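## Task

Carry plate from bay 32 into bay 42, then plate from bay 43 into bay 34. All remaining plates must stay seated in their original bays, and every plate must rest flat within its bay's corner pieces with the cut corner toward the back left.

## Robot and tools

ROBOT. Two Doosan M1013 six-joint arms, left_arm and right_arm, each with a Robotiq 140 mm two-finger gripper. Root links in the scene frame: left_arm at (+0.091, +0.540, 0) m, right_arm at (+0.079, -0.608, 0) m, both yawed slightly. Joint order everywhere (rows and result lists): waist (joint_1), shoulder (joint_2), elbow (joint_3), forearm roll (joint_4), wrist pitch (joint_5), wrist roll (joint_6). Stated ranges in rad: elbow -2.792 to 2.792, all others -6.283 to 6.283 (the true end may differ by 0.010).

SCENE FRAME. Origin on the table top midway between the arms; +x points away from the bases over the table, +z up, left_arm sits on +y. The names left/right do not refer to image sides. Reported gripper positions are in metres and can be somewhat off, especially at long reach. end_effector_position is the point between the closed pads; fingers point along the gripper's +z and close along its y.

DECK. Bay NM means row N, column M. Row 1 is nearest the arms (front), row 4 farthest; column 1 is on the left as seen from the arms (the +y side), column 4 on the right, and column 4 has a raised floor. Scene 1 starts with sealed 96-well plates in bays 12, 22, 23, 31, 32, 41, 43, all cut corners at back left. Plate positions can only be learned from the cameras.

THE ROW. Every motion command is a row of 18 numbers, each in [-1, 1]: left_arm's 6 joint values, then its gripper position, force_limit, speed; then the same 9 for right_arm. Both arms always appear. The joint values are offsets, scaled so 1.0 equals 1.398 rad for waist and shoulder, 2.097 rad for elbow, 2.622 rad for the three wrist joints. The gripper numbers are absolute settings: position +1 = fully open (140 mm), about -0.8 = pads touching, -1 = close until blocked; force_limit -1/0/+1 = roughly 14/60/107 N; speed -1/0/+1 = roughly 30/140/250 mm/s. Resending an arm's previous three gripper numbers leaves it unchanged (0 is a real command). An optional 12 extra numbers in [0, 1] scale joint stiffness, left_arm's six then right_arm's six, and persist until changed.

TOOLS.
execute_actions(actions): a list of actions; each action is a list of up to 15 rows, one per 1/30 s control step, last row repeated to fill 15 steps (0.5 s). Offsets in every row of an action are measured from the joint angles when that action began (for a call's first action, the last reported angles). An empty list just returns the state. If a joint would be pushed more than 0.010 rad beyond its range, that action is refused for both arms; a malformed action or a failing first action rejects the whole call.
move(target, speed, blocking): target is one row; its offsets are from the Joint positions of the latest result showing them. All joints travel in synchronised paths lasting 0.5 to 10 s; speed (0.01 to 2 rad/s, default 0.5) caps the joint with the longest travel. No obstacle avoidance. blocking=false returns after 0.5 s; then use wait or stop before any other motion command.
wait(seconds): 0 to 10; holds last commands, returns early if a move finishes.
stop(): brakes a running move; fingers continue.
zoom_image(camera, region): camera is cam_high, cam_low (896x504), cam_left_wrist or cam_right_wrist (504x504); region [x0, y0, x1, y1] in pixels from the top-left, at most 504x504.
read_manual(section): licence texts only.
finished_scene(scene): ends the given scene irreversibly and reports success; the next scene's task arrives in its result.

RESULTS. Each result gives per-arm gripper pose and velocities, Joint positions, Joint velocities, Joint targets (what joints are being driven toward now), torques, flange force (biased, includes held weight; may say no reading), and camera images. object_status: 0 moving, 1 blocked while opening, 2 blocked while closing (a grip), 3 reached the set position or pads met. position_measured is in counts: 3 open, 230 closed, not linear. To squeeze harder while gripped, raise force_limit and switch position between -1 and -0.98. Moves add a "move:" line (done, off_target, moving, held, fault; limits=held or none; worst joint per arm). Other lines: joint sent to its limit, joint command not followed (a clearance check altered targets), HELD step readings, MOTOR HOT, fault reports.

MOTION LIMITS. Joint targets may lead measured angles by at most 0.456 rad (waist, shoulder), 0.683 (elbow), 0.854 (wrist joints), less when stiffness is set; targets that would move the gripper over 70 mm from its measured spot are pulled back. Large moves may need several actions.

CAUTIONS. Grip with position -1 and confirm status 2. Closing fingers extend about 24 mm further out, so keep clearance above surfaces. Stiff arms fault if pressed even slightly into something firm; load limits 299 N m waist/shoulder, 140 elbow, 39.6 wrist joints, and 144 N of outside force, trigger a 10 s stop. Keep the arms from striking each other. Loads may be tugged briefly. Never drop plates or knock anything off the table. Place plates flat, release, and move the grippers away before ending the scene.

Each tool is called after ">>>" by a JSON object that holds its "op" and its "data".

## Session

I'll start by reading the current state and camera images.

>>> {"op": "execute_actions", "data": {"actions": []}}

Scene clock: 0.00 s.
left_arm: end_effector_position=(+0.7405, +0.5200, +0.3214) position_measured=3 object_status=3 end_effector_quat_wxyz=(+0.001, +1.000, -0.015, -0.000) end_effector_velocity=(-0.000, +0.001, -0.001) end_effector_angular_velocity=(+0.001, +0.001, +0.001) | right_arm: end_effector_position=(+0.7161, -0.7332, +0.3207) position_measured=3 object_status=3 end_effector_quat_wxyz=(-0.001, +0.995, -0.097, -0.001) end_effector_velocity=(+0.000, +0.000, -0.001) end_effector_angular_velocity=(+0.002, +0.000, -0.001)
Joint names: [waist, shoulder, elbow, forearm roll, wrist pitch, wrist roll]
Joint positions: left_arm=[-0.054  0.164  1.605 -0.001  1.372  1.518] | right_arm=[-0.052  0.165  1.605  0.001  1.374  1.517]
Joint velocities: left_arm=[ 0.001  0.     0.001  0.001  0.    -0.   ] | right_arm=[-0.001  0.001  0.     0.001  0.    -0.   ]
Joint torques (N m, as the joint torque sensors report them, + toward a larger angle): no reading
Flange force (N, the push that the arm receives, along the gripper's own x y z axes): no reading
Joint targets: left_arm=[-0.054 0.164 1.605 -0.001 1.372 1.518] | right_arm=[-0.052 0.165 1.605 0.001 1.374 1.517]
Joint stiffness scale: left_arm=[1. 1. 1. 1. 1. 1.] | right_arm=[1. 1. 1. 1. 1. 1.]

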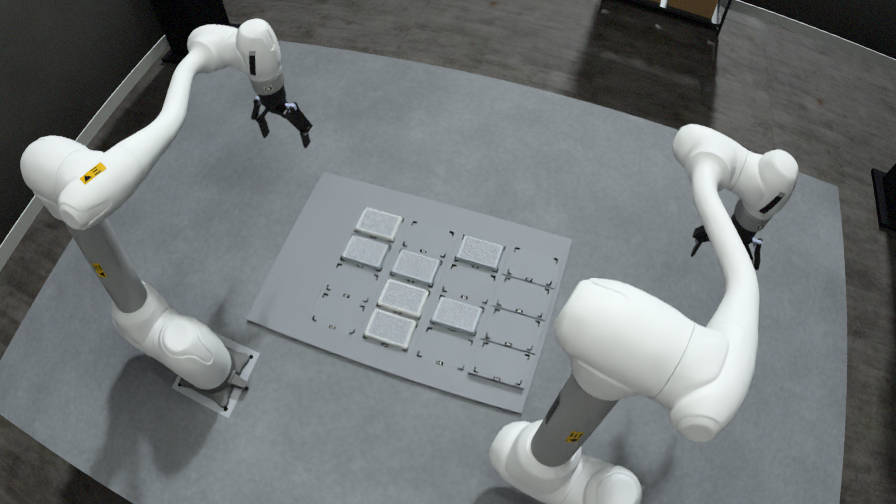

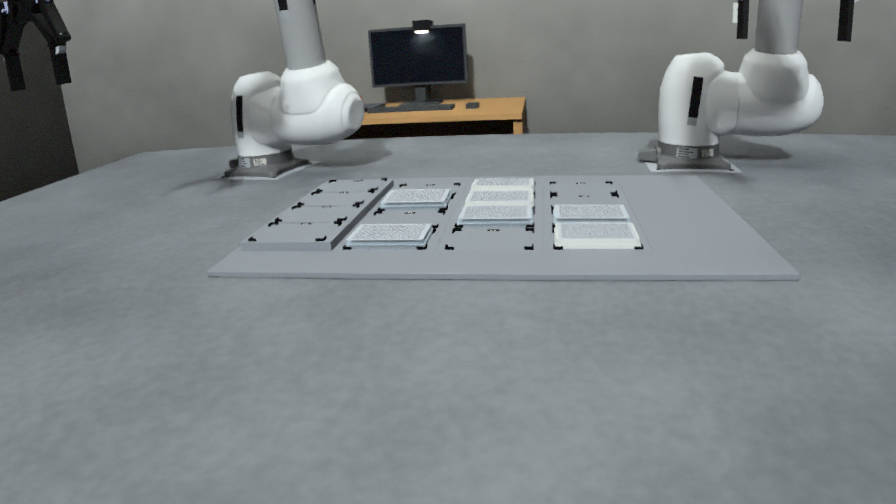

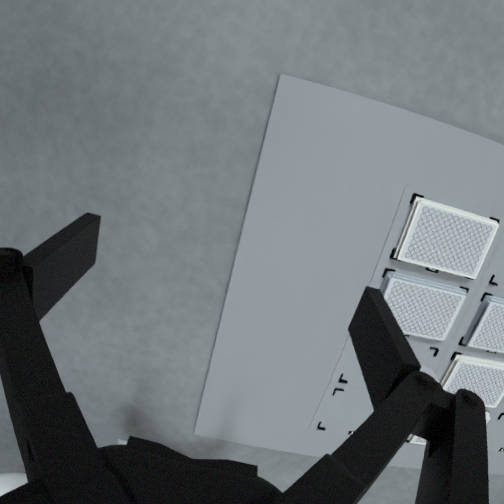

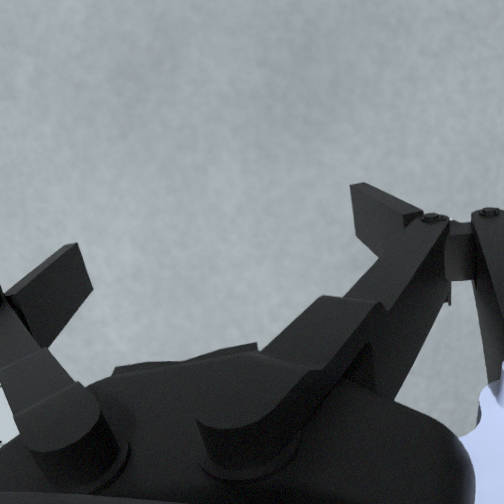

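>>> {"op": "zoom_image", "data": {"camera": "cam_high", "region": [290, 190, 590, 410]}}

>>> {"op": "zoom_image", "data": {"camera": "cam_low", "region": [220, 160, 680, 280]}}

Region (290, 190, 590, 410) of cam_high's 896x504 image, scaled by 1.680, with more detail than that image has; it fills the top 370 rows of this view, and the rest is white.

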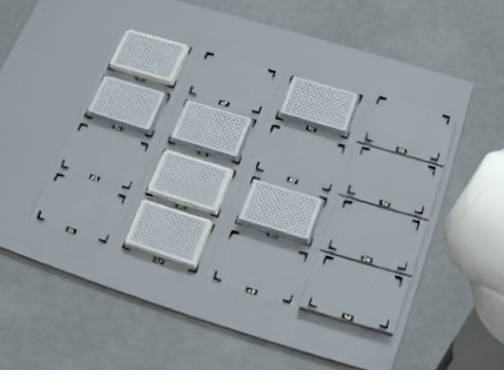

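Region (220, 160, 680, 280) of cam_low's 896x504 image, scaled by 1.096, with more detail than that image has; it fills the top 131 rows of this view, and the rest is white.

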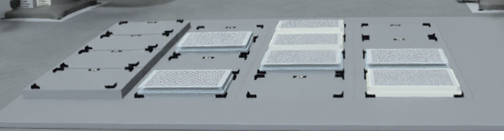

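>>> {"op": "zoom_image", "data": {"camera": "cam_high", "region": [330, 200, 450, 300]}}

>>> {"op": "zoom_image", "data": {"camera": "cam_high", "region": [350, 270, 490, 360]}}

>>> {"op": "zoom_image", "data": {"camera": "cam_high", "region": [440, 225, 570, 325]}}

Region (330, 200, 450, 300) of cam_high's 896x504 image, scaled by 4.200, with more detail than that image has.

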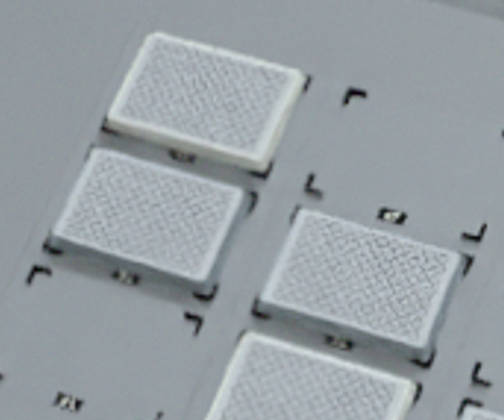

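Region (350, 270, 490, 360) of cam_high's 896x504 image, scaled by 3.600, with more detail than that image has; it fills the top 324 rows of this view, and the rest is white.

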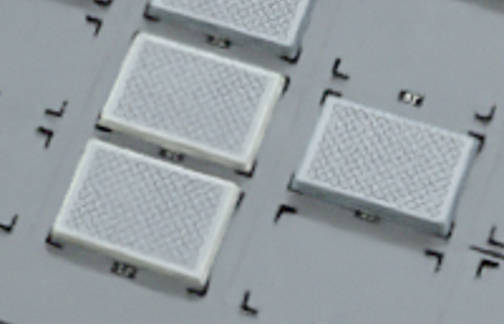

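Region (440, 225, 570, 325) of cam_high's 896x504 image, scaled by 3.877, with more detail than that image has; it fills the top 388 rows of this view, and the rest is white.

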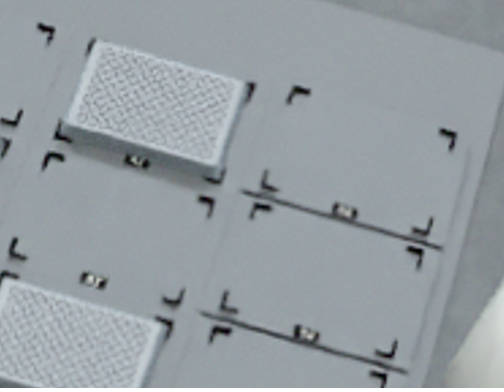

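>>> {"op": "zoom_image", "data": {"camera": "cam_left_wrist", "region": [304, 180, 504, 450]}}

Region (304, 180, 504, 450) of cam_left_wrist's 504x504 image, scaled by 1.867, with more detail than that image has; it fills the left 373 columns of this view, and the rest is white.

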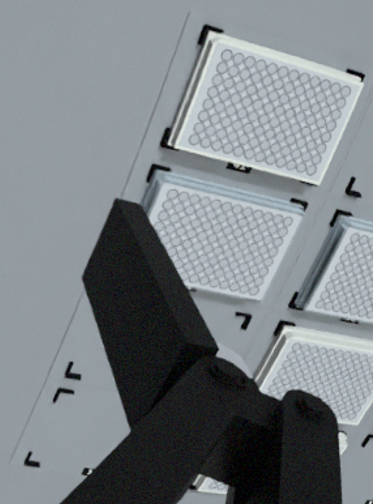

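>>> {"op": "move", "data": {"target": [-0.4871,0.1383,0.0643,0,-0.1249,-0.2792,1,0,0,0.5518,0.1521,0.0502,0,-0.1221,0.2131,1,0,0], "speed": 0.5}}

Scene clock: 122.20 s.
left_arm: end_effector_position=(+0.6218, +0.0815, +0.1239) position_measured=3 object_status=3 end_effector_quat_wxyz=(+0.001, +1.000, +0.009, +0.000) end_effector_velocity=(-0.000, -0.001, -0.000) end_effector_angular_velocity=(-0.001, -0.001, +0.001) | right_arm: end_effector_position=(+0.6807, -0.2223, +0.1224) position_measured=3 object_status=3 end_effector_quat_wxyz=(-0.000, +1.000, +0.010, -0.000) end_effector_velocity=(-0.000, +0.001, -0.000) end_effector_angular_velocity=(+0.000, -0.001, -0.001)
Joint names: [waist, shoulder, elbow, forearm roll, wrist pitch, wrist roll]
Joint positions: left_arm=[-0.731  0.354  1.737 -0.001  1.049  0.793] | right_arm=[0.716 0.375 1.708 0.001 1.058 2.071]
Joint velocities: left_arm=[-0.002  0.    -0.     0.001 -0.001 -0.003] | right_arm=[ 0.001  0.001 -0.    -0.    -0.001  0.002]
Joint torques (N m, as the joint torque sensors report them, + toward a larger angle): left_arm=[  5.6  -75.88 -38.34   3.71   0.28  -0.11] | right_arm=[ -1.41 -71.75 -37.77   3.86  -0.42   0.21]
Flange force (N, the push that the arm receives, along the gripper's own x y z axes): left_arm=[-4.7 5.9 5.3] | right_arm=[-5.8 2.0 -1.4]
Joint targets: left_arm=[-0.735 0.357 1.740 -0.001 1.045 0.786] | right_arm=[0.719 0.378 1.711 0.001 1.054 2.076]
Joint stiffness scale: left_arm=[1. 1. 1. 1. 1. 1.] | right_arm=[1. 1. 1. 1. 1. 1.]
move: done; limits=none; left_arm: farthest joint: the wrist roll, 0.007 radians from its target (0.732 radians at the start); right_arm: farthest joint: the wrist roll, 0.005 radians from its target (0.558 radians at the start)
camera_calibration (this result's frames):
cam_left_wrist: T_world_to_cam=[[0.299162, -0.952846, -0.0508529, -0.114676], [-0.883542, -0.296741, 0.36235, 0.547314], [-0.360354, -0.0634706, -0.930654, 0.535192], [0, 0, 0, 1]] pos_world=[0.710741, 0.0871105, 0.293928]
cam_right_wrist: T_world_to_cam=[[-0.185647, -0.981591, 0.0448867, -0.110848], [-0.922689, 0.189852, 0.335561, 0.622327], [-0.337906, 0.0208795, -0.940948, 0.533508], [0, 0, 0, 1]] pos_world=[0.733911, -0.238097, 0.29815]

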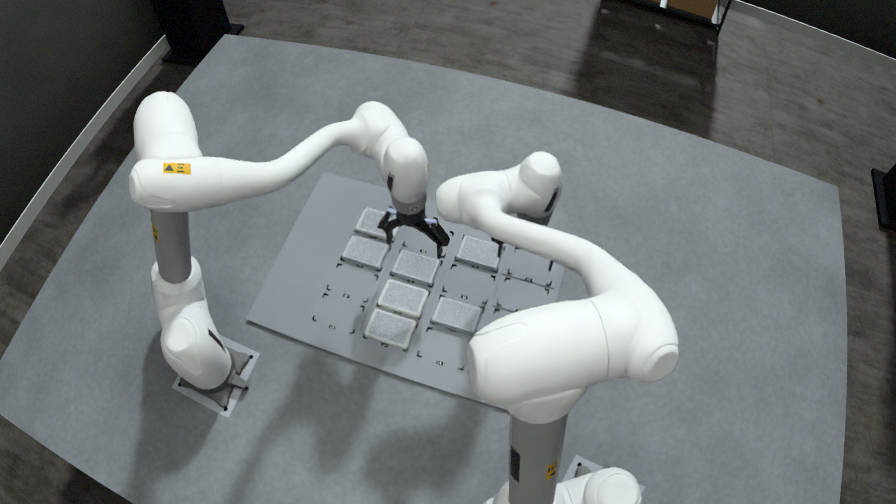

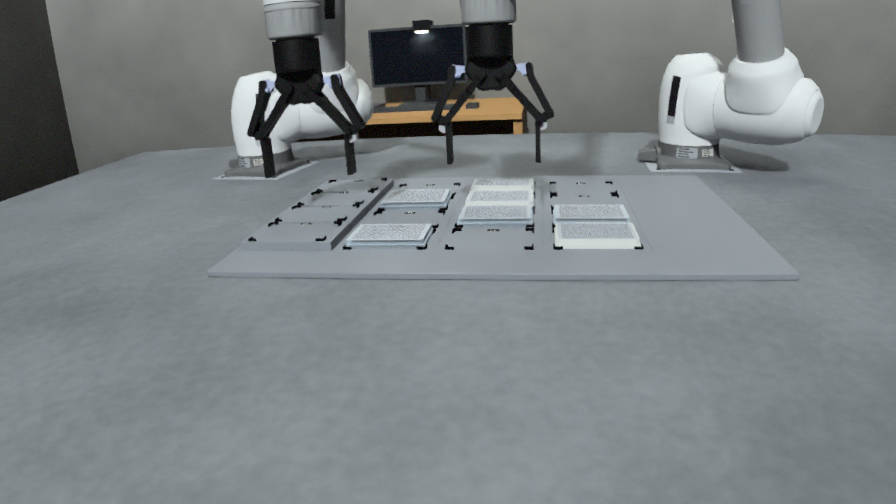

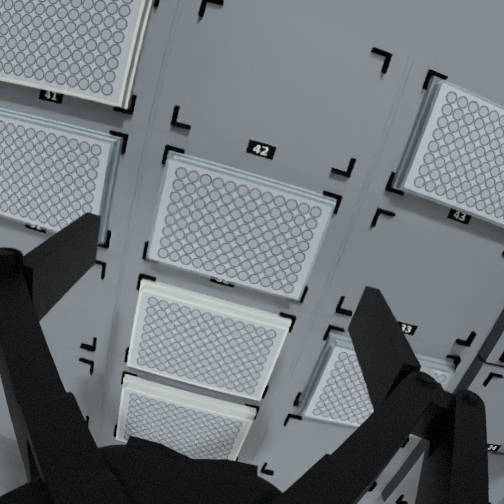

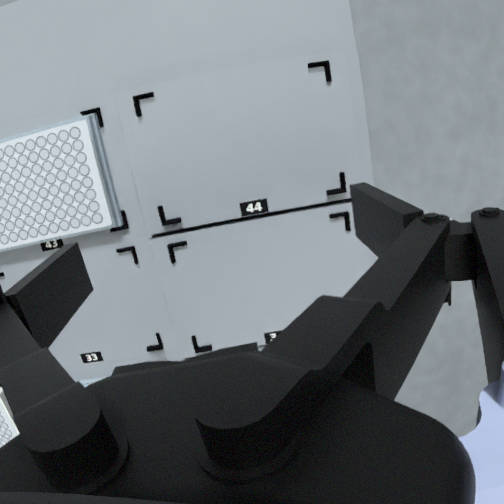

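>>> {"op": "zoom_image", "data": {"camera": "cam_left_wrist", "region": [100, 90, 380, 330]}}

>>> {"op": "zoom_image", "data": {"camera": "cam_right_wrist", "region": [60, 90, 380, 370]}}

>>> {"op": "zoom_image", "data": {"camera": "cam_low", "region": [230, 130, 560, 260]}}

Region (100, 90, 380, 330) of cam_left_wrist's 504x504 image, scaled by 1.800, with more detail than that image has; it fills the top 432 rows of this view, and the rest is white.

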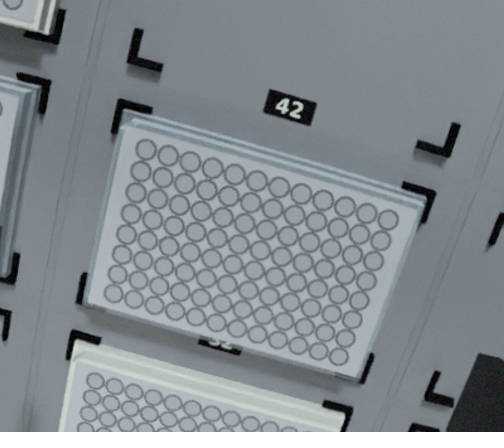

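Region (60, 90, 380, 370) of cam_right_wrist's 504x504 image, scaled by 1.575, with more detail than that image has; it fills the top 441 rows of this view, and the rest is white.

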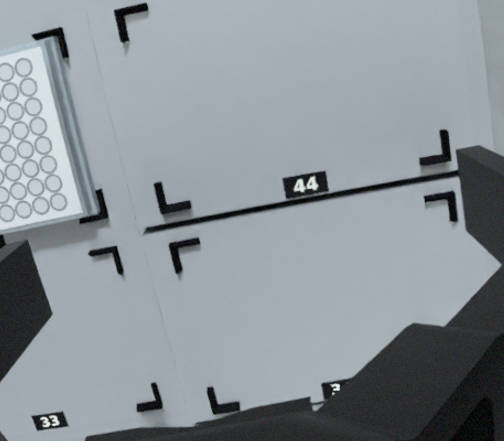

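Region (230, 130, 560, 260) of cam_low's 896x504 image, scaled by 1.527, with more detail than that image has; it fills the top 199 rows of this view, and the rest is white.

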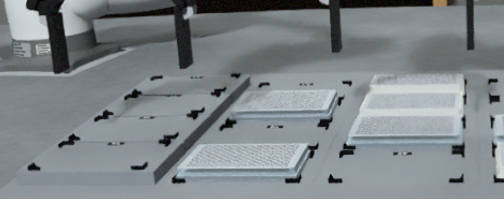

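>>> {"op": "zoom_image", "data": {"camera": "cam_left_wrist", "region": [40, 190, 160, 310]}}

>>> {"op": "zoom_image", "data": {"camera": "cam_left_wrist", "region": [310, 260, 430, 380]}}

Region (40, 190, 160, 310) of cam_left_wrist's 504x504 image, scaled by 4.200, with more detail than that image has.

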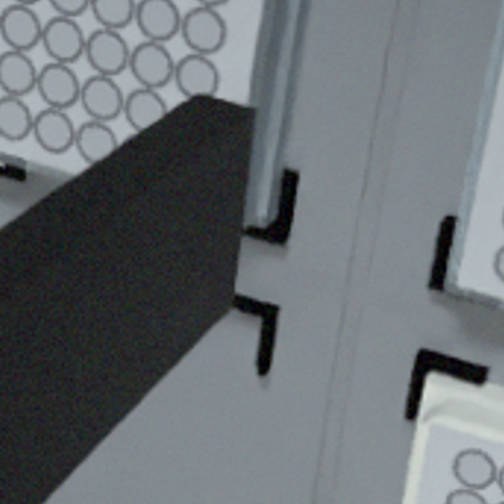

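Region (310, 260, 430, 380) of cam_left_wrist's 504x504 image, scaled by 4.200, with more detail than that image has.

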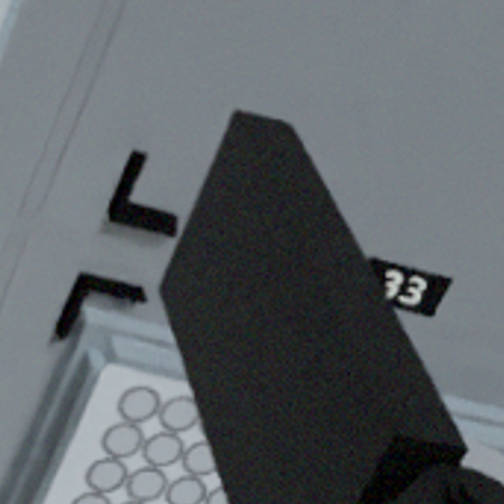

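>>> {"op": "move", "data": {"target": [-0.0107,0.0473,0.0370,0,-0.0535,-0.0054,1,0,0,-0.0601,0.0113,-0.0082,0,0,-0.5496,0.41,0,0], "speed": 1.0}}

Scene clock: 244.43 s.
left_arm: end_effector_position=(+0.6118, +0.0800, +0.0457) position_measured=3 object_status=3 end_effector_quat_wxyz=(+0.001, +1.000, +0.007, +0.000) end_effector_velocity=(-0.000, +0.001, -0.000) end_effector_angular_velocity=(+0.000, +0.001, +0.001) | right_arm: end_effector_position=(+0.7180, -0.2687, +0.1200) position_measured=77 object_status=3 end_effector_quat_wxyz=(-0.000, +0.773, +0.634, +0.001) end_effector_velocity=(-0.000, -0.001, -0.001) end_effector_angular_velocity=(-0.001, +0.001, +0.002)
Joint names: [waist, shoulder, elbow, forearm roll, wrist pitch, wrist roll]
Joint positions: left_arm=[-0.743  0.417  1.81  -0.001  0.913  0.785] | right_arm=[0.635 0.389 1.693 0.001 1.058 0.635]
Joint velocities: left_arm=[ 0.    -0.     0.001 -0.    -0.    -0.   ] | right_arm=[-0.001  0.     0.001 -0.001 -0.    -0.003]
Joint torques (N m, as the joint torque sensors report them, + toward a larger angle): left_arm=[  8.02 -76.68 -34.25   3.45   0.71   0.2 ] | right_arm=[ -3.26 -73.23 -38.43   4.    -0.36  -0.15]
Flange force (N, the push that the arm receives, along the gripper's own x y z axes): left_arm=[-8.9 7.5 3.9] | right_arm=[-1.2 -8.8 -0.6]
Joint targets: left_arm=[-0.746 0.420 1.814 -0.001 0.909 0.779] | right_arm=[0.632 0.391 1.691 0.001 1.058 0.630]
Joint stiffness scale: left_arm=[1. 1. 1. 1. 1. 1.] | right_arm=[1. 1. 1. 1. 1. 1.]
move: done; limits=none; left_arm: farthest joint: the wrist roll, 0.006 radians from its target (0.014 radians at the start); right_arm: farthest joint: the wrist roll, 0.005 radians from its target (1.441 radians at the start)
camera_calibration (this result's frames):
cam_left_wrist: T_world_to_cam=[[0.295764, -0.953868, -0.0515771, -0.11494], [-0.884398, -0.293832, 0.362634, 0.566603], [-0.36106, -0.0616395, -0.930503, 0.458996], [0, 0, 0, 1]] pos_world=[0.700822, 0.0851412, 0.2157]
cam_right_wrist: T_world_to_cam=[[0.918707, -0.392302, 0.0455716, -0.784008], [-0.384229, -0.86113, 0.332902, -0.00234648], [-0.091355, -0.323349, -0.94186, 0.275426], [0, 0, 0, 1]] pos_world=[0.744534, -0.22053, 0.295922]

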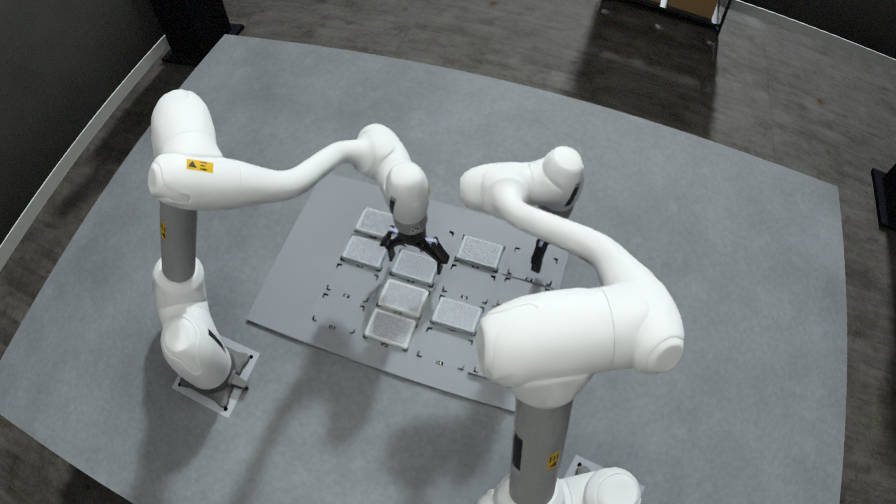

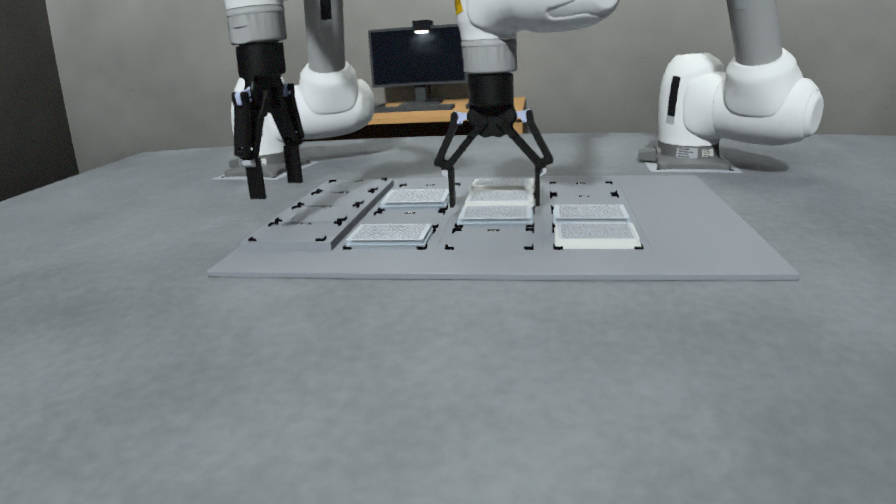

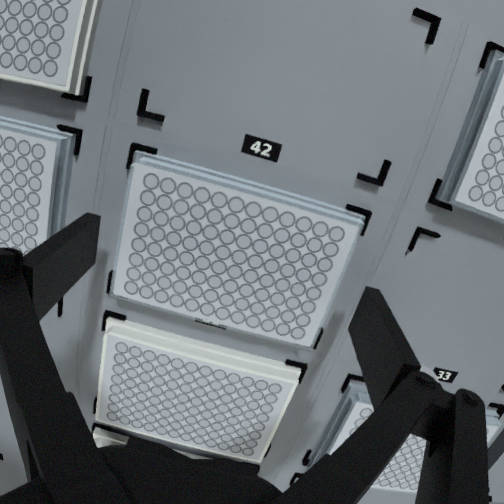

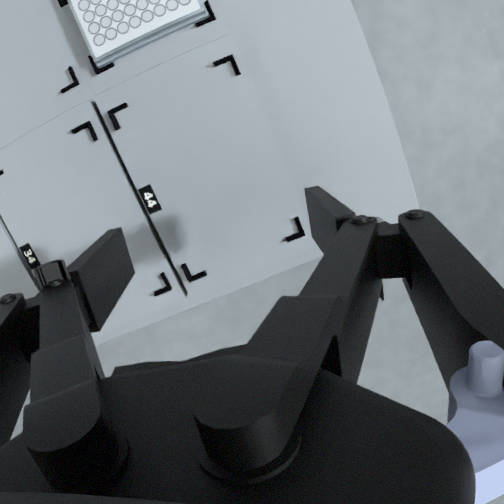

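>>> {"op": "zoom_image", "data": {"camera": "cam_left_wrist", "region": [80, 130, 400, 370]}}

>>> {"op": "zoom_image", "data": {"camera": "cam_low", "region": [430, 170, 570, 260]}}

Region (80, 130, 400, 370) of cam_left_wrist's 504x504 image, scaled by 1.575, with more detail than that image has; it fills the top 378 rows of this view, and the rest is white.

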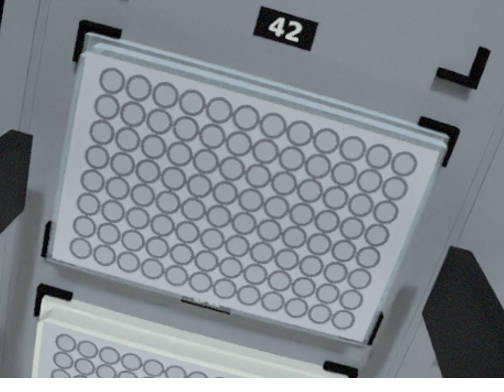

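Region (430, 170, 570, 260) of cam_low's 896x504 image, scaled by 3.600, with more detail than that image has; it fills the top 324 rows of this view, and the rest is white.

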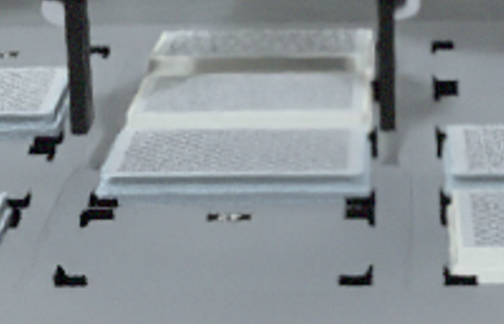

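>>> {"op": "zoom_image", "data": {"camera": "cam_left_wrist", "region": [420, 40, 504, 230]}}

>>> {"op": "zoom_image", "data": {"camera": "cam_low", "region": [335, 210, 445, 255]}}

Region (420, 40, 504, 230) of cam_left_wrist's 504x504 image, scaled by 2.653, with more detail than that image has; it fills the left 223 columns of this view, and the rest is white.

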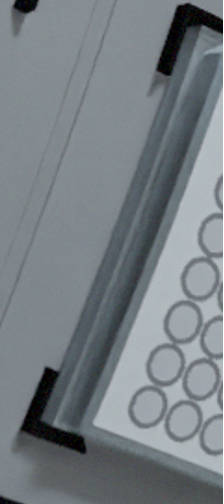

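Region (335, 210, 445, 255) of cam_low's 896x504 image, scaled by 4.582, with more detail than that image has; it fills the top 206 rows of this view, and the rest is white.

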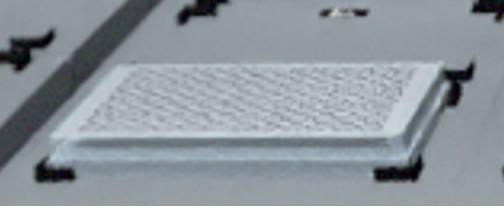

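>>> {"op": "move", "data": {"target": [0.0048,0.0117,0.0057,0,-0.0090,0.0102,1,0,0,0,0,0,0,0,0,0.41,0,0], "speed": 0.05}}

Scene clock: 325.73 s.
left_arm: end_effector_position=(+0.6128, +0.0822, +0.0331) position_measured=3 object_status=3 end_effector_quat_wxyz=(-0.000, +1.000, -0.001, -0.001) end_effector_velocity=(+0.000, -0.001, -0.001) end_effector_angular_velocity=(-0.001, -0.001, -0.003) | right_arm: end_effector_position=(+0.7180, -0.2687, +0.1200) position_measured=77 object_status=3 end_effector_quat_wxyz=(-0.000, +0.773, +0.635, +0.001) end_effector_velocity=(-0.000, -0.000, -0.000) end_effector_angular_velocity=(-0.000, +0.000, +0.000)
Joint names: [waist, shoulder, elbow, forearm roll, wrist pitch, wrist roll]
Joint positions: left_arm=[-0.74   0.43   1.819 -0.001  0.894  0.805] | right_arm=[0.635 0.389 1.693 0.001 1.058 0.635]
Joint velocities: left_arm=[-0.     0.001  0.    -0.    -0.003  0.003] | right_arm=[ 0. -0.  0. -0. -0. -0.]
Joint torques (N m, as the joint torque sensors report them, + toward a larger angle): left_arm=[  7.25 -78.56 -34.35   3.41   0.5    0.16] | right_arm=[ -1.74 -73.37 -38.1    4.11  -0.24   0.04]
Flange force (N, the push that the arm receives, along the gripper's own x y z axes): left_arm=[-7.8 7.7 4.9] | right_arm=[-2.4 -6.4 -0.7]
Joint targets: left_arm=[-0.736 0.433 1.822 -0.001 0.890 0.812] | right_arm=[0.635 0.389 1.693 0.001 1.058 0.635]
Joint stiffness scale: left_arm=[1. 1. 1. 1. 1. 1.] | right_arm=[1. 1. 1. 1. 1. 1.]
move: done; limits=none; left_arm: farthest joint: the wrist roll, 0.007 radians from its target (0.027 radians at the start); right_arm: farthest joint: the waist, 0.000 radians from its target (0.000 radians at the start)
camera_calibration (this result's frames):
cam_left_wrist: T_world_to_cam=[[0.27954, -0.958646, -0.0534296, -0.10338], [-0.888689, -0.279402, 0.363547, 0.574121], [-0.363442, -0.0541437, -0.930042, 0.448622], [0, 0, 0, 1]] pos_world=[0.702161, 0.0855957, 0.202994]
cam_right_wrist: T_world_to_cam=[[0.918847, -0.391974, 0.0455743, -0.78403], [-0.383923, -0.861267, 0.332899, -0.00260553], [-0.0912363, -0.32338, -0.94186, 0.275333], [0, 0, 0, 1]] pos_world=[0.744523, -0.220527, 0.295924]

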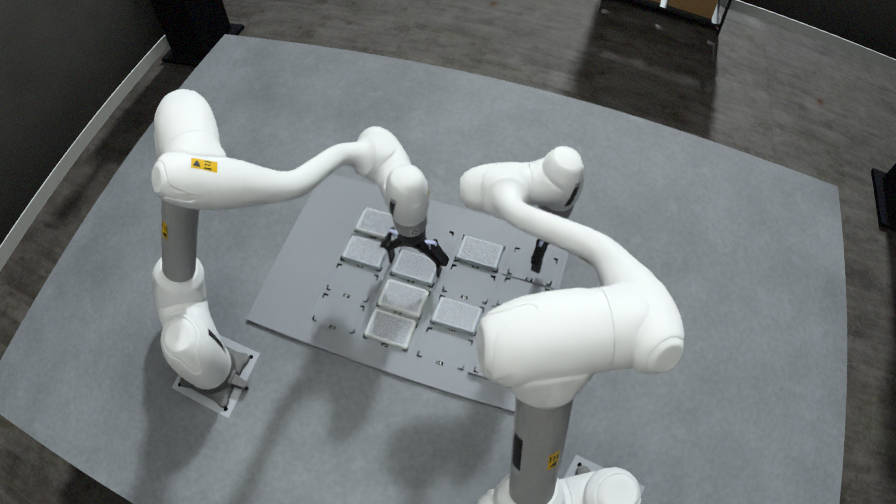

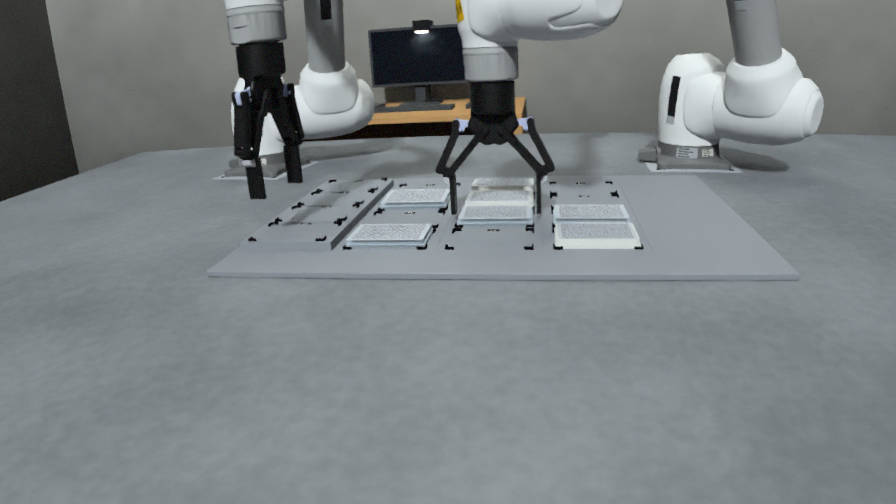

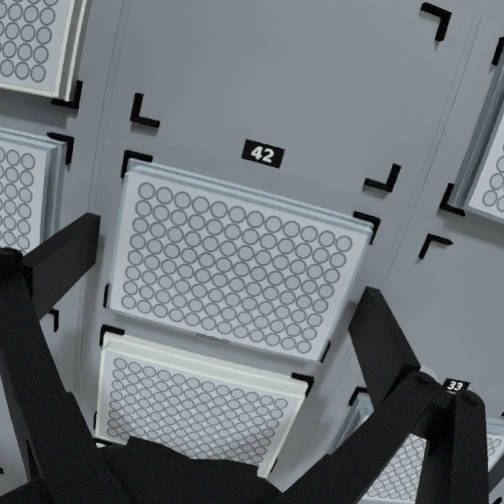

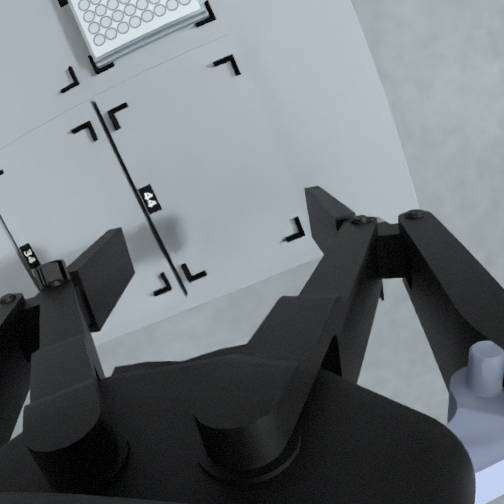

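>>> {"op": "zoom_image", "data": {"camera": "cam_left_wrist", "region": [80, 140, 400, 380]}}

>>> {"op": "zoom_image", "data": {"camera": "cam_low", "region": [440, 185, 550, 240]}}

Region (80, 140, 400, 380) of cam_left_wrist's 504x504 image, scaled by 1.575, with more detail than that image has; it fills the top 378 rows of this view, and the rest is white.

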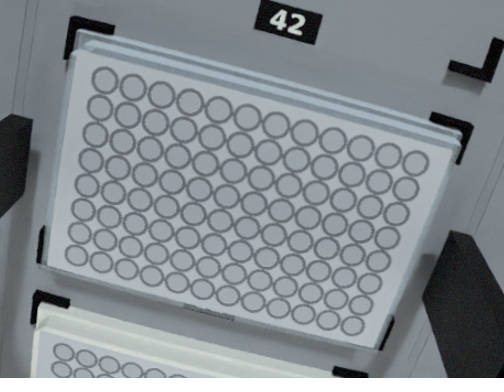

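Region (440, 185, 550, 240) of cam_low's 896x504 image, scaled by 4.582, with more detail than that image has.

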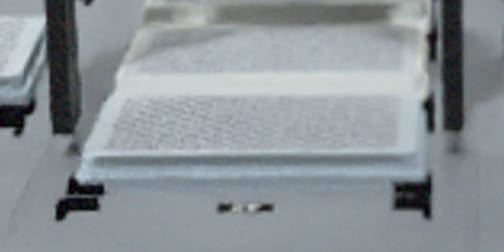

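>>> {"op": "execute_actions", "data": {"actions": [[[0,0,0,0,0,0,-1,0,-0.6,0,0,0,0,0,0,0.41,0,0]]]}}

Scene clock: 343.60 s.
left_arm: end_effector_position=(+0.6132, +0.0818, +0.0336) position_measured=40 object_status=0 end_effector_quat_wxyz=(+0.000, +1.000, -0.001, -0.000) end_effector_velocity=(+0.001, +0.001, -0.000) end_effector_angular_velocity=(+0.000, -0.000, +0.001) | right_arm: end_effector_position=(+0.7180, -0.2687, +0.1200) position_measured=77 object_status=3 end_effector_quat_wxyz=(-0.000, +0.773, +0.635, +0.001) end_effector_velocity=(+0.000, -0.000, -0.001) end_effector_angular_velocity=(-0.001, +0.000, +0.001)
Joint names: [waist, shoulder, elbow, forearm roll, wrist pitch, wrist roll]
Joint positions: left_arm=[-0.74   0.429  1.818 -0.001  0.894  0.805] | right_arm=[0.635 0.389 1.693 0.001 1.058 0.635]
Joint velocities: left_arm=[ 0.001 -0.     0.     0.001 -0.    -0.   ] | right_arm=[ 0.     0.001 -0.    -0.001  0.    -0.   ]
Joint torques (N m, as the joint torque sensors report them, + toward a larger angle): left_arm=[  8.53 -61.49 -26.36   4.8   -1.15   0.24] | right_arm=[ -2.49 -73.8  -37.78   4.17  -0.28  -0.15]
Flange force (N, the push that the arm receives, along the gripper's own x y z axes): left_arm=[-12.2 5.8 -20.4] | right_arm=[-0.3 -6.1 -0.2]
Joint targets: left_arm=[-0.740 0.430 1.819 -0.001 0.894 0.805] | right_arm=[0.635 0.389 1.693 0.001 1.058 0.635]
Joint stiffness scale: left_arm=[1. 1. 1. 1. 1. 1.] | right_arm=[1. 1. 1. 1. 1. 1.]
Step readings (joint positions):
0: left_arm=[-0.740 0.430 1.819 -0.001 0.894 0.805] | right_arm=[0.635 0.389 1.693 0.001 1.058 0.635]
1: left_arm=[-0.740 0.430 1.819 -0.001 0.894 0.805] | right_arm=[0.635 0.389 1.693 0.001 1.058 0.635]
2: left_arm=[-0.740 0.430 1.819 -0.001 0.894 0.805] | right_arm=[0.635 0.389 1.693 0.001 1.058 0.635]
4: left_arm=[-0.740 0.430 1.819 -0.001 0.894 0.805] | right_arm=[0.635 0.389 1.693 0.001 1.058 0.635]
8: left_arm=[-0.740 0.430 1.819 -0.001 0.894 0.805] | right_arm=[0.635 0.389 1.693 0.001 1.058 0.635]
15: Joint positions above
camera_calibration (this result's frames):
cam_left_wrist: T_world_to_cam=[[0.279446, -0.95874, -0.0522171, -0.103807], [-0.889026, -0.278903, 0.363105, 0.574348], [-0.362687, -0.055046, -0.930284, 0.448853], [0, 0, 0, 1]] pos_world=[0.702412, 0.0853713, 0.203591]
cam_right_wrist: T_world_to_cam=[[0.918847, -0.391974, 0.0455747, -0.78403], [-0.383923, -0.861267, 0.332899, -0.00260568], [-0.0912359, -0.32338, -0.94186, 0.275332], [0, 0, 0, 1]] pos_world=[0.744523, -0.220527, 0.295924]

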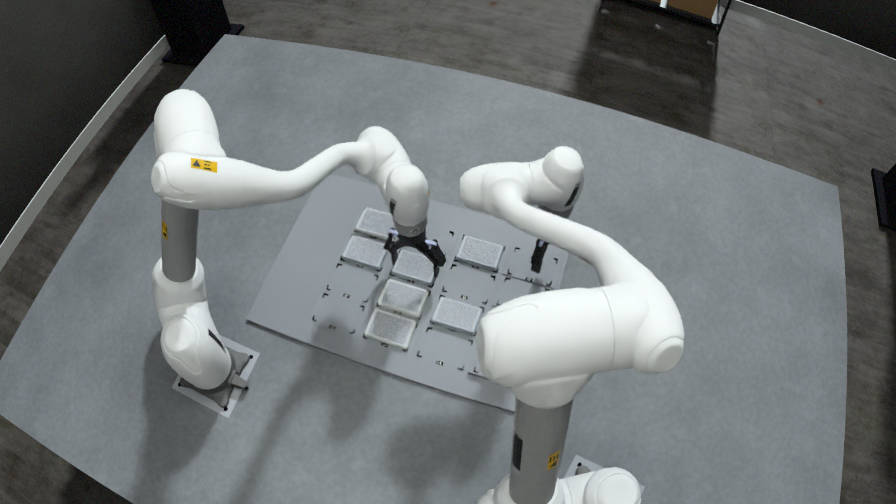

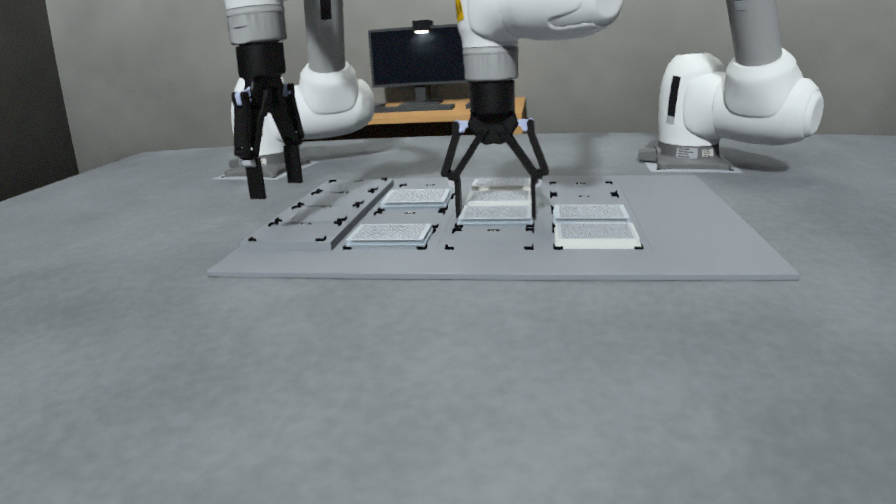

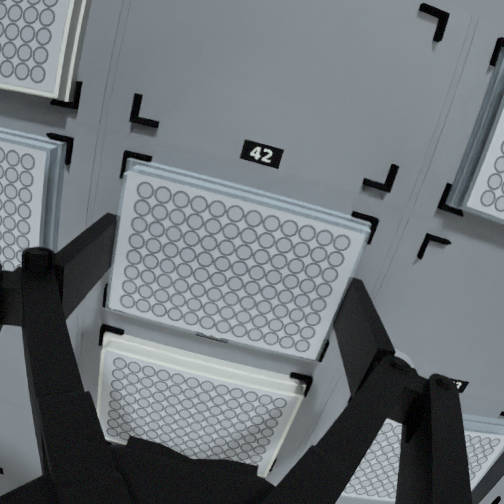

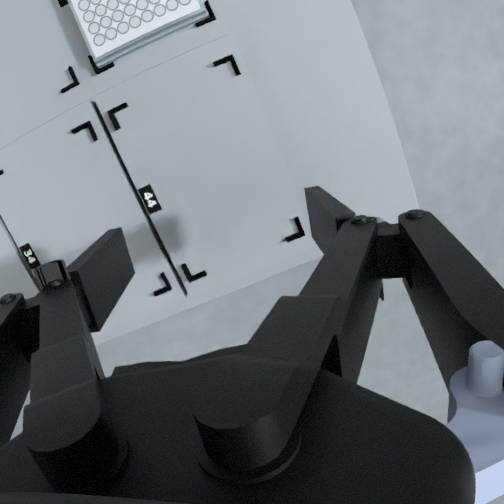

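>>> {"op": "wait", "data": {"seconds": 0}}

>>> {"op": "zoom_image", "data": {"camera": "cam_low", "region": [440, 185, 550, 240]}}

Scene clock: 349.87 s.
left_arm: end_effector_position=(+0.6132, +0.0818, +0.0336) position_measured=40 object_status=2 end_effector_quat_wxyz=(+0.000, +1.000, -0.001, -0.000) end_effector_velocity=(-0.000, +0.001, -0.000) end_effector_angular_velocity=(+0.001, +0.000, -0.000) | right_arm: end_effector_position=(+0.7180, -0.2687, +0.1200) position_measured=77 object_status=3 end_effector_quat_wxyz=(-0.000, +0.773, +0.635, +0.001) end_effector_velocity=(-0.000, -0.001, +0.000) end_effector_angular_velocity=(-0.001, -0.001, +0.000)
Joint names: [waist, shoulder, elbow, forearm roll, wrist pitch, wrist roll]
Joint positions: left_arm=[-0.74   0.429  1.818 -0.001  0.894  0.805] | right_arm=[0.635 0.389 1.693 0.001 1.058 0.635]
Joint velocities: left_arm=[ 0.    -0.     0.001  0.001  0.    -0.   ] | right_arm=[-0.    -0.001  0.001 -0.001 -0.     0.   ]
Joint torques (N m, as the joint torque sensors report them, + toward a larger angle): left_arm=[ 11.86 -61.98 -26.72   4.86  -1.09   0.25] | right_arm=[ -1.06 -73.04 -38.     3.92  -0.29   0.  ]
Flange force (N, the push that the arm receives, along the gripper's own x y z axes): left_arm=[-16.1 9.6 -19.5] | right_arm=[-3.4 -6.6 -1.3]
Joint targets: left_arm=[-0.740 0.430 1.819 -0.001 0.894 0.805] | right_arm=[0.635 0.389 1.693 0.001 1.058 0.635]
Joint stiffness scale: left_arm=[1. 1. 1. 1. 1. 1.] | right_arm=[1. 1. 1. 1. 1. 1.]
camera_calibration (this result's frames):
cam_left_wrist: T_world_to_cam=[[0.279446, -0.95874, -0.052217, -0.103807], [-0.889026, -0.278903, 0.363105, 0.574349], [-0.362687, -0.0550461, -0.930284, 0.448853], [0, 0, 0, 1]] pos_world=[0.702413, 0.0853714, 0.203591]
cam_right_wrist: T_world_to_cam=[[0.918847, -0.391974, 0.0455746, -0.78403], [-0.383923, -0.861267, 0.332899, -0.00260573], [-0.0912359, -0.32338, -0.941861, 0.275332], [0, 0, 0, 1]] pos_world=[0.744523, -0.220527, 0.295924]

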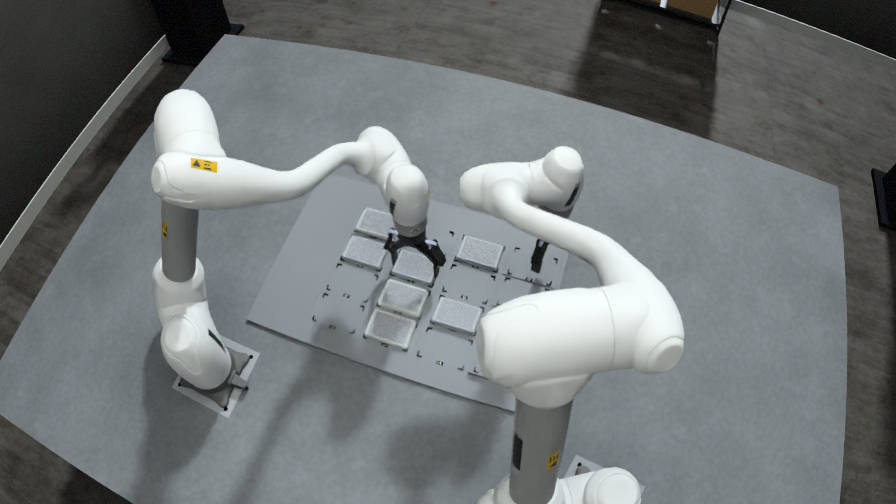

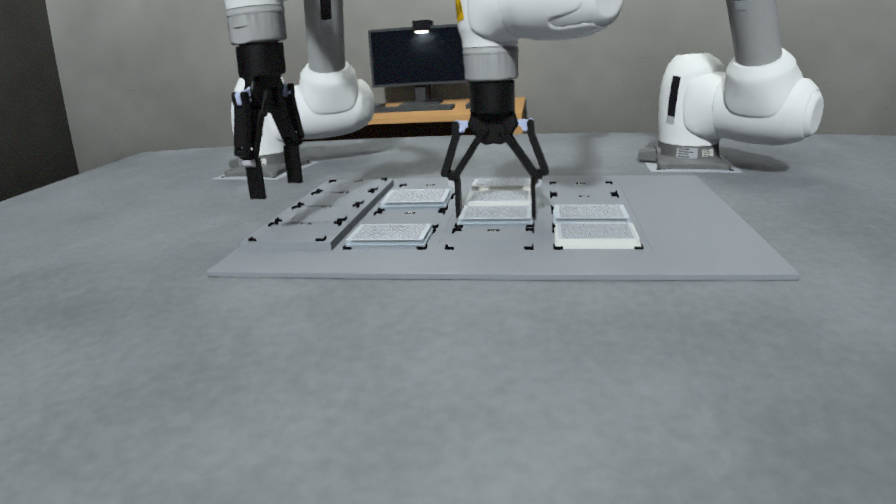

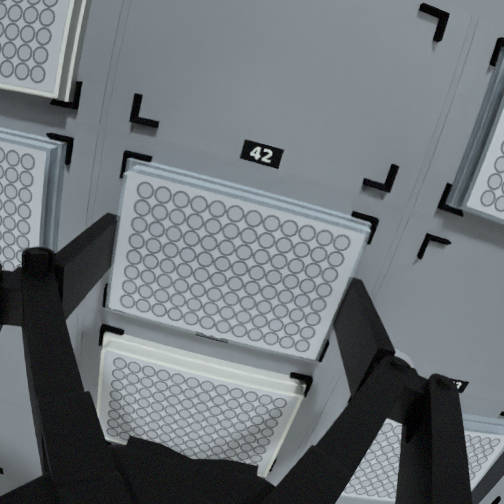

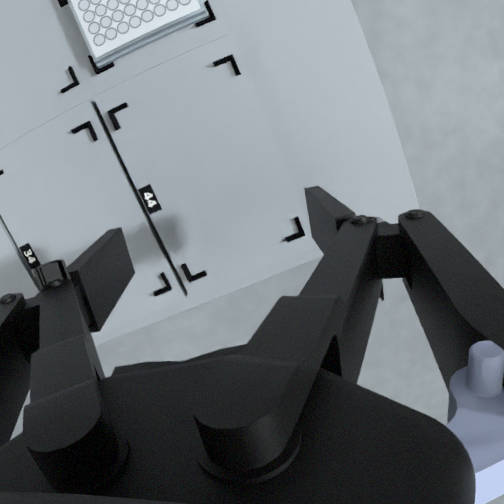

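Region (440, 185, 550, 240) of cam_low's 896x504 image, scaled by 4.582, with more detail than that image has.

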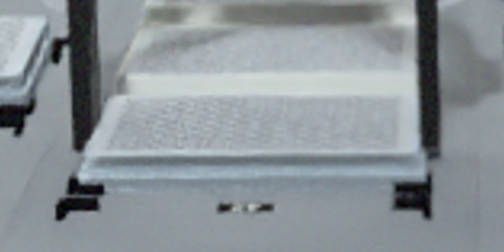

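>>> {"op": "zoom_image", "data": {"camera": "cam_left_wrist", "region": [340, 0, 480, 250]}}

>>> {"op": "zoom_image", "data": {"camera": "cam_left_wrist", "region": [110, 80, 210, 200]}}

Region (340, 0, 480, 250) of cam_left_wrist's 504x504 image, scaled by 2.016, with more detail than that image has; it fills the left 282 columns of this view, and the rest is white.

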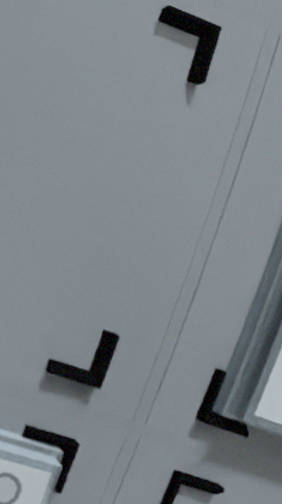

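Region (110, 80, 210, 200) of cam_left_wrist's 504x504 image, scaled by 4.200, with more detail than that image has.

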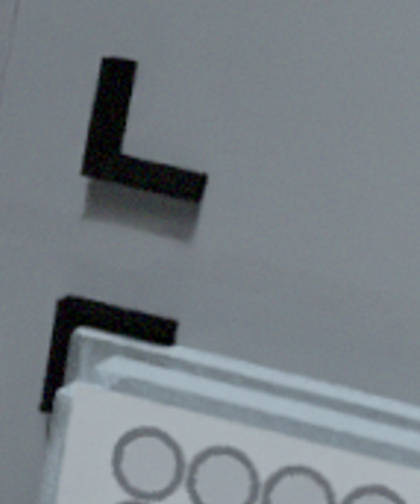

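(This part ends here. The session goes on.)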